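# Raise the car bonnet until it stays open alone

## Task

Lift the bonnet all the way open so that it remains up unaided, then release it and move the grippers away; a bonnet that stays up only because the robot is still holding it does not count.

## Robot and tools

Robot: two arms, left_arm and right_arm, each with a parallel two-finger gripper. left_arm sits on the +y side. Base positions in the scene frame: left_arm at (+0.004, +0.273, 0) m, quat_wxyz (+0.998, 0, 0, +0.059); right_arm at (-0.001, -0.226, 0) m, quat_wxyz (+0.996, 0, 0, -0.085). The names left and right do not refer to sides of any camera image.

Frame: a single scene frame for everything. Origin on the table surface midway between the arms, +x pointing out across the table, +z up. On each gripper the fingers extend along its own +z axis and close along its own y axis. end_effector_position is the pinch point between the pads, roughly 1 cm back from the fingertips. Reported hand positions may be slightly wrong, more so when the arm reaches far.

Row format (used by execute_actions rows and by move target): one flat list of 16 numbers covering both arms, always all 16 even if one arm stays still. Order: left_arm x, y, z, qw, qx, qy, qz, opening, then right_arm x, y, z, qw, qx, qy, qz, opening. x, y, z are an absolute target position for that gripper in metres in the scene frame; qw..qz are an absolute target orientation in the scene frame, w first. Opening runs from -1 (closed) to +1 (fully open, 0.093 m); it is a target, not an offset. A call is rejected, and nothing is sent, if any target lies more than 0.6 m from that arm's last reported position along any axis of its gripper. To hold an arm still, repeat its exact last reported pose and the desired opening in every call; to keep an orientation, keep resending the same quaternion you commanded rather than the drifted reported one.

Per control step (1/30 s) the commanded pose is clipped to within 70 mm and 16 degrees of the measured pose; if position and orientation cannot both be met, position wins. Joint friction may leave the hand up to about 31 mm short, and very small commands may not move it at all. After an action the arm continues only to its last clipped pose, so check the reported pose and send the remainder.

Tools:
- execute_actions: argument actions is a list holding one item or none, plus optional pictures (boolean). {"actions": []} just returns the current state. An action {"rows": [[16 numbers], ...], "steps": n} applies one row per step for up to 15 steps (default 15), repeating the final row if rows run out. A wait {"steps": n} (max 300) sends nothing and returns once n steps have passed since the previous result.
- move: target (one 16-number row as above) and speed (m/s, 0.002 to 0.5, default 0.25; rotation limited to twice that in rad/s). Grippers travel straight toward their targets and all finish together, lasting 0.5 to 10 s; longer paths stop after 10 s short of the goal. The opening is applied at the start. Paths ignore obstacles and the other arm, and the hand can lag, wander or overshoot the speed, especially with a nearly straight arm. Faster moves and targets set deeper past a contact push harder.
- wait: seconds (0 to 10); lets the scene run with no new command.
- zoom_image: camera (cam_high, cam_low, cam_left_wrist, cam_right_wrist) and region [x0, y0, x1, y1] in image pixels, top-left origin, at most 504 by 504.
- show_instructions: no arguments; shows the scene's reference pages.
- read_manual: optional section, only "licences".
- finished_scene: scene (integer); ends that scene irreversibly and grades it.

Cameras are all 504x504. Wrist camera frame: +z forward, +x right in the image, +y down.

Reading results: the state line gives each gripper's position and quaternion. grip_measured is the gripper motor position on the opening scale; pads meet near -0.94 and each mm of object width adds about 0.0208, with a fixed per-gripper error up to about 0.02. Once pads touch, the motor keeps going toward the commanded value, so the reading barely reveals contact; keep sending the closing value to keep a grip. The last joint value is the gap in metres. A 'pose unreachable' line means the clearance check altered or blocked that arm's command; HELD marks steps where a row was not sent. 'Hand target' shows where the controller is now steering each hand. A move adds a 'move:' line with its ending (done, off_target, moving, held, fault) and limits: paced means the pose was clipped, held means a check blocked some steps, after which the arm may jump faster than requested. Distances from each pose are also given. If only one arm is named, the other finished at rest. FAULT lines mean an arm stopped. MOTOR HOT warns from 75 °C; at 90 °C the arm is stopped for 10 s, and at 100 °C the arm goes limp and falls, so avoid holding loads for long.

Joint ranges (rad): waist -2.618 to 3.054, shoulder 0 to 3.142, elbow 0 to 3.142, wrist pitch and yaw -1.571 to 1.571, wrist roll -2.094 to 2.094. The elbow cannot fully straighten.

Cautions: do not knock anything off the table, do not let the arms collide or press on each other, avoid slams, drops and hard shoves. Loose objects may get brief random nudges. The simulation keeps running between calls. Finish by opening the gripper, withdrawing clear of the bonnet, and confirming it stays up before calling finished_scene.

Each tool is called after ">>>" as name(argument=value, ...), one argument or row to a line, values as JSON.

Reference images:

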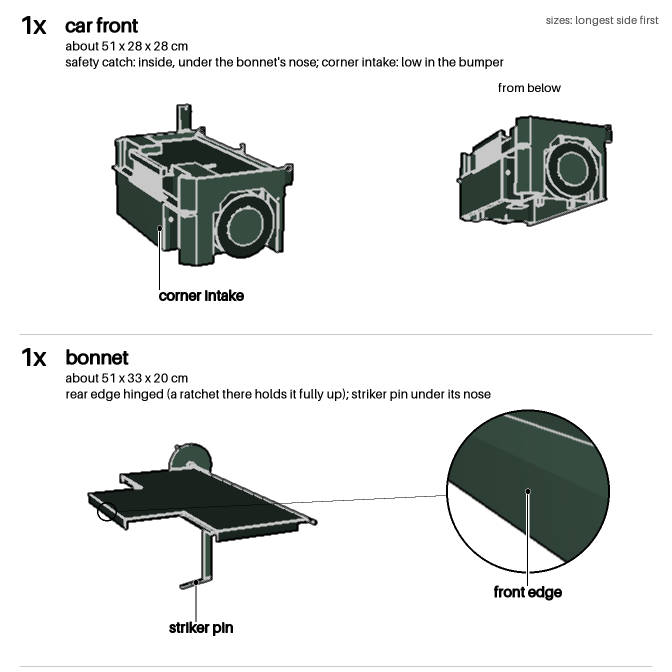

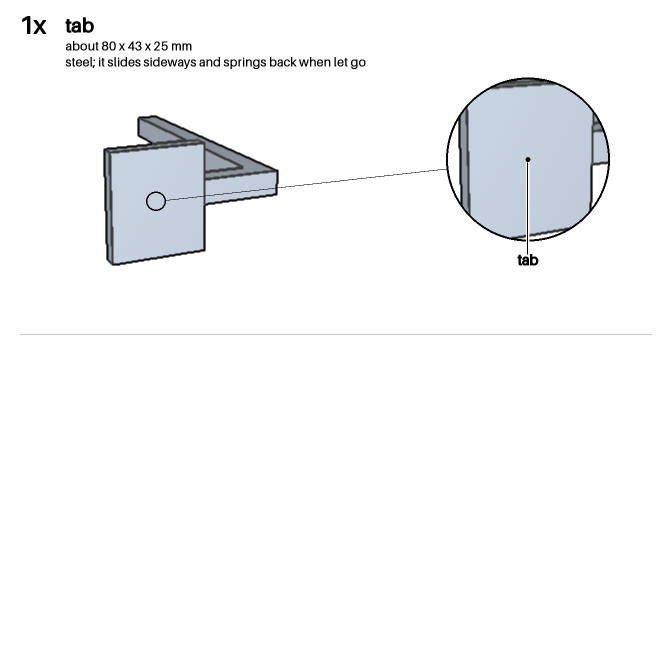

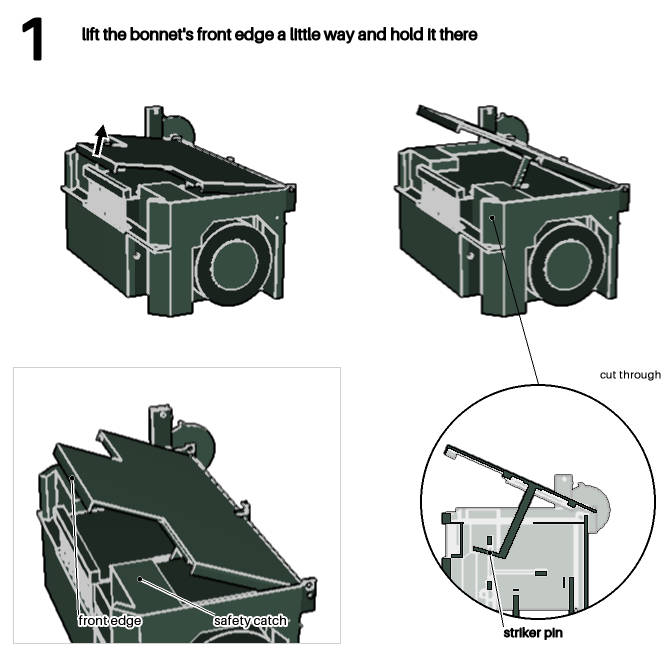

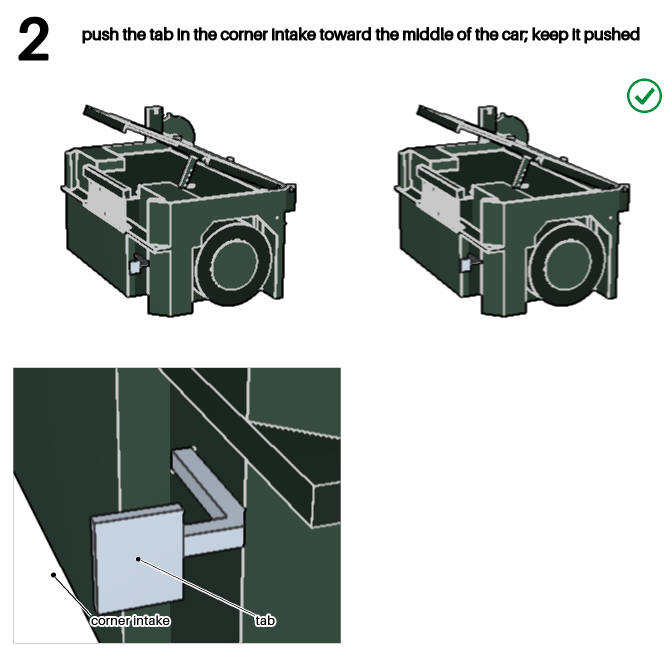

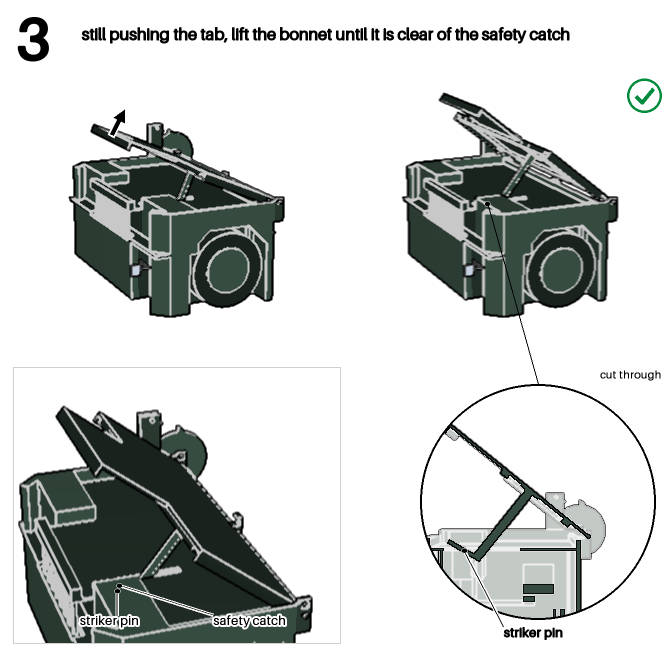

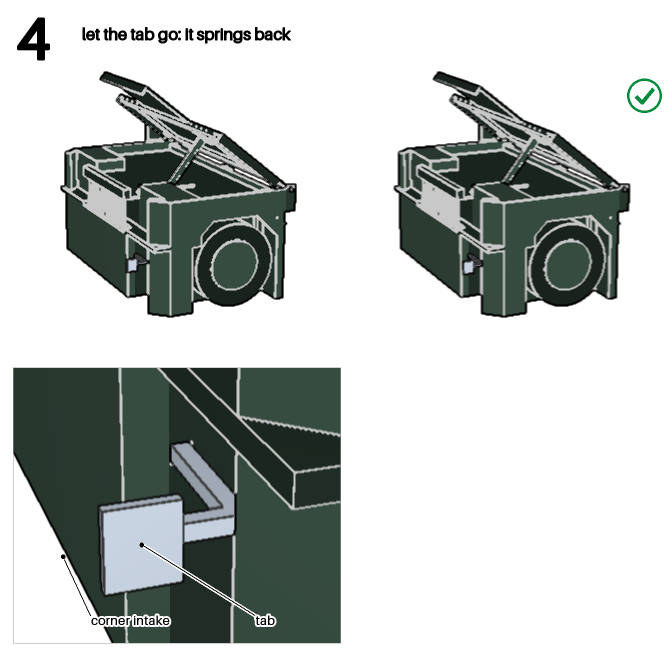

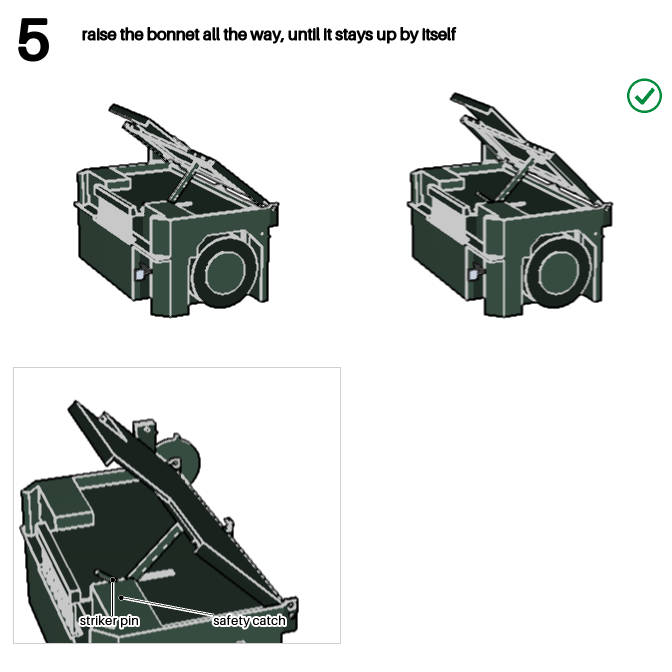

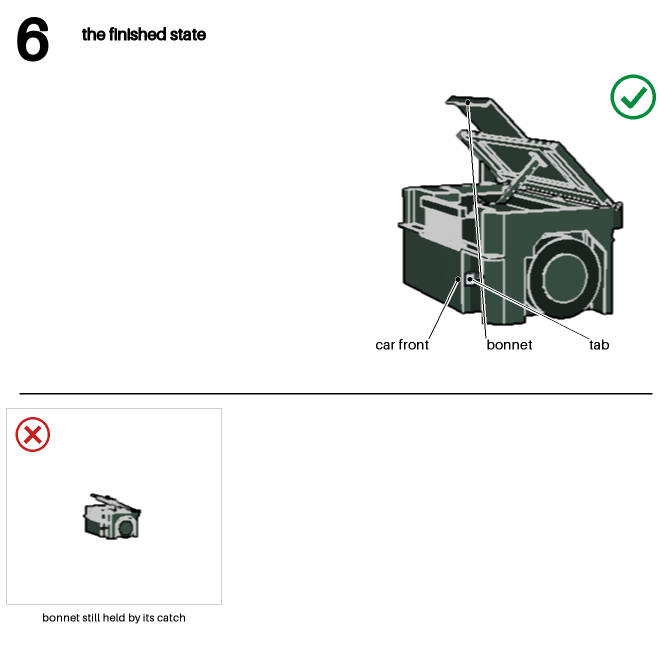

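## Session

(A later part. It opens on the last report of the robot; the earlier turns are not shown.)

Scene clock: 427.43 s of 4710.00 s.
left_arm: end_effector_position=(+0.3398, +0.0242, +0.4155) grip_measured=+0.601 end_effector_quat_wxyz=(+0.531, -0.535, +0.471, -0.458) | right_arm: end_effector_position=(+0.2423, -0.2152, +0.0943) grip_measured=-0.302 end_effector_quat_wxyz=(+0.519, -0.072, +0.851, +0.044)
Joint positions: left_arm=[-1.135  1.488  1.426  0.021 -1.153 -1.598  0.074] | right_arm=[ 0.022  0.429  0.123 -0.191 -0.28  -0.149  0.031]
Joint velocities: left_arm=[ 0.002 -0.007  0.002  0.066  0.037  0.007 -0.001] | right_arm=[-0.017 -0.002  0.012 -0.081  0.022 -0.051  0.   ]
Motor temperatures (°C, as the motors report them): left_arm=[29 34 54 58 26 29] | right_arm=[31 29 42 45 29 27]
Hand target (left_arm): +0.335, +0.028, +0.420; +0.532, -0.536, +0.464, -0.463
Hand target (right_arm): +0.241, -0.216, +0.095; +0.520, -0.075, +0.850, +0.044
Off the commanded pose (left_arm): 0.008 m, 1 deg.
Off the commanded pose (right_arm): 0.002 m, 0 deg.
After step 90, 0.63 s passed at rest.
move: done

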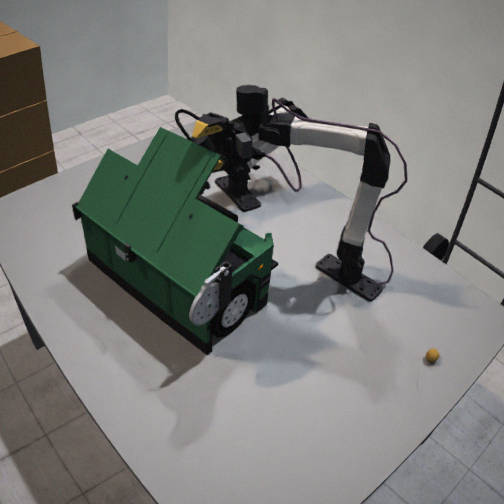

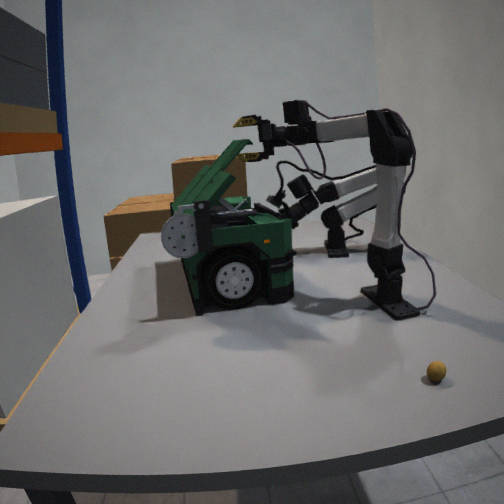

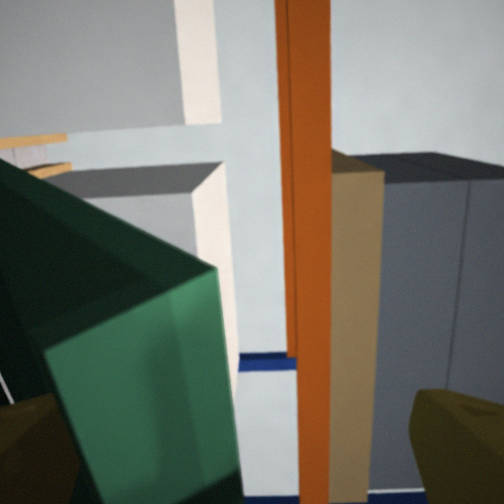

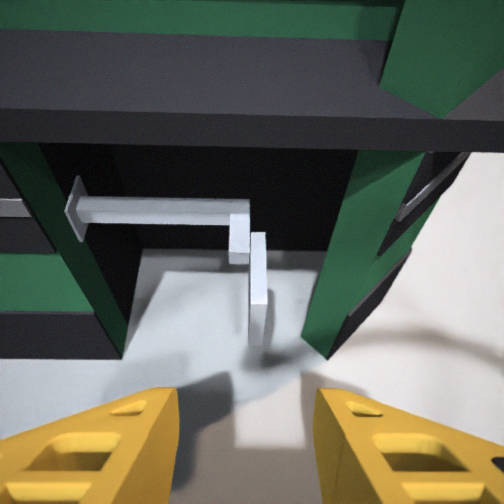

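It stays up. Withdraw.

>>> move(
  target=[0.22,0.06,0.42,0.464,-0.464,0.534,-0.534,0.6,0.19,-0.27,0.15,0.45,0,0.893,0,-0.3],
  speed=0.12,
)

Scene clock: 431.37 s of 4710.00 s.
left_arm: end_effector_position=(+0.2234, +0.0591, +0.4247) grip_measured=+0.601 end_effector_quat_wxyz=(+0.459, -0.469, +0.532, -0.535) | right_arm: end_effector_position=(+0.1912, -0.2715, +0.1450) grip_measured=-0.302 end_effector_quat_wxyz=(+0.453, +0.001, +0.891, -0.009)
Joint positions: left_arm=[-1.422  1.04   1.145 -0.117 -1.164 -1.596  0.074] | right_arm=[-0.477  0.39   0.472 -0.814 -0.492 -0.42   0.031]
Joint velocities: left_arm=[ 0.002 -0.002  0.007 -0.037 -0.037  0.051  0.001] | right_arm=[-0.007  0.002 -0.007 -0.022 -0.037 -0.007  0.001]
Motor temperatures (°C, as the motors report them): left_arm=[29 34 53 56 26 29] | right_arm=[31 29 43 45 29 27]
Hand target (left_arm): +0.221, +0.061, +0.420; +0.461, -0.467, +0.535, -0.532
Hand target (right_arm): +0.191, -0.272, +0.149; +0.451, +0.000, +0.892, -0.006
Off the commanded pose (left_arm): 0.006 m, 1 deg.
Off the commanded pose (right_arm): 0.005 m, 1 deg.
move: done

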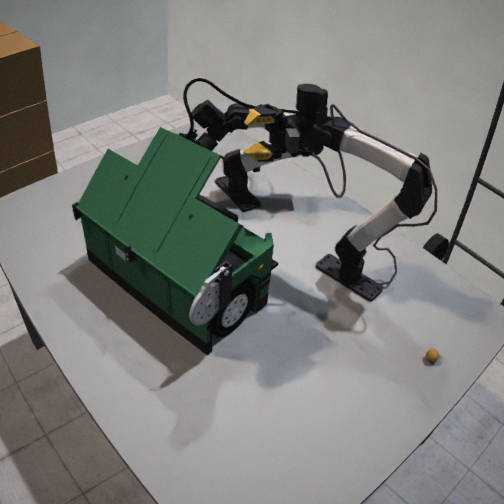

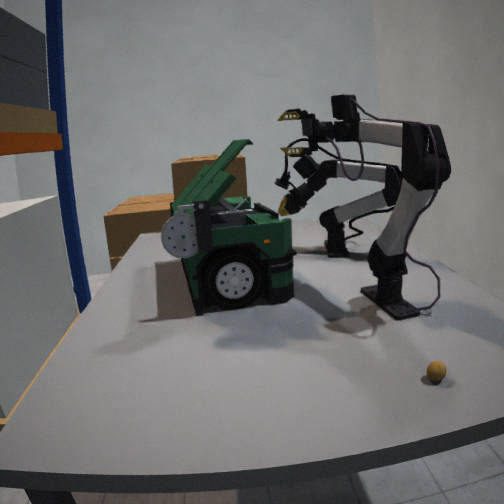

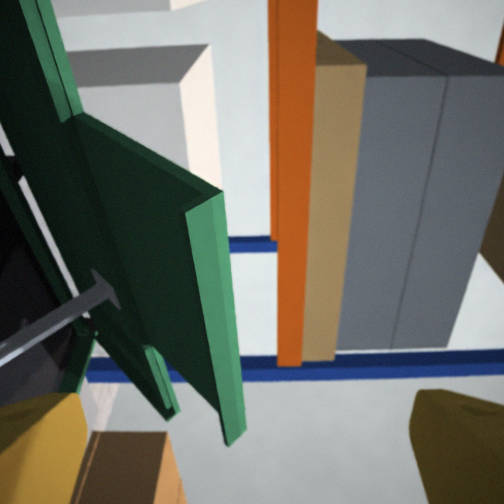

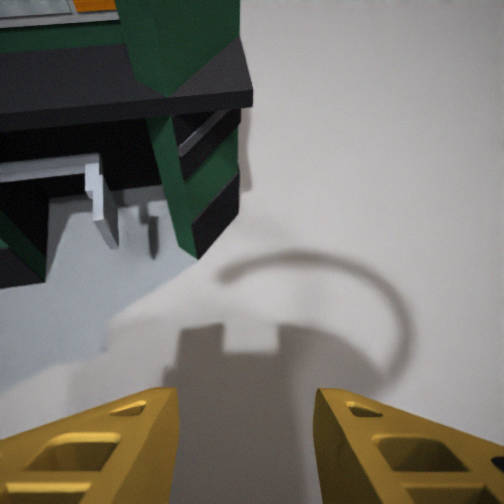

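>>> finished_scene(
  scene=1,
)

The scene is finished: the task was done.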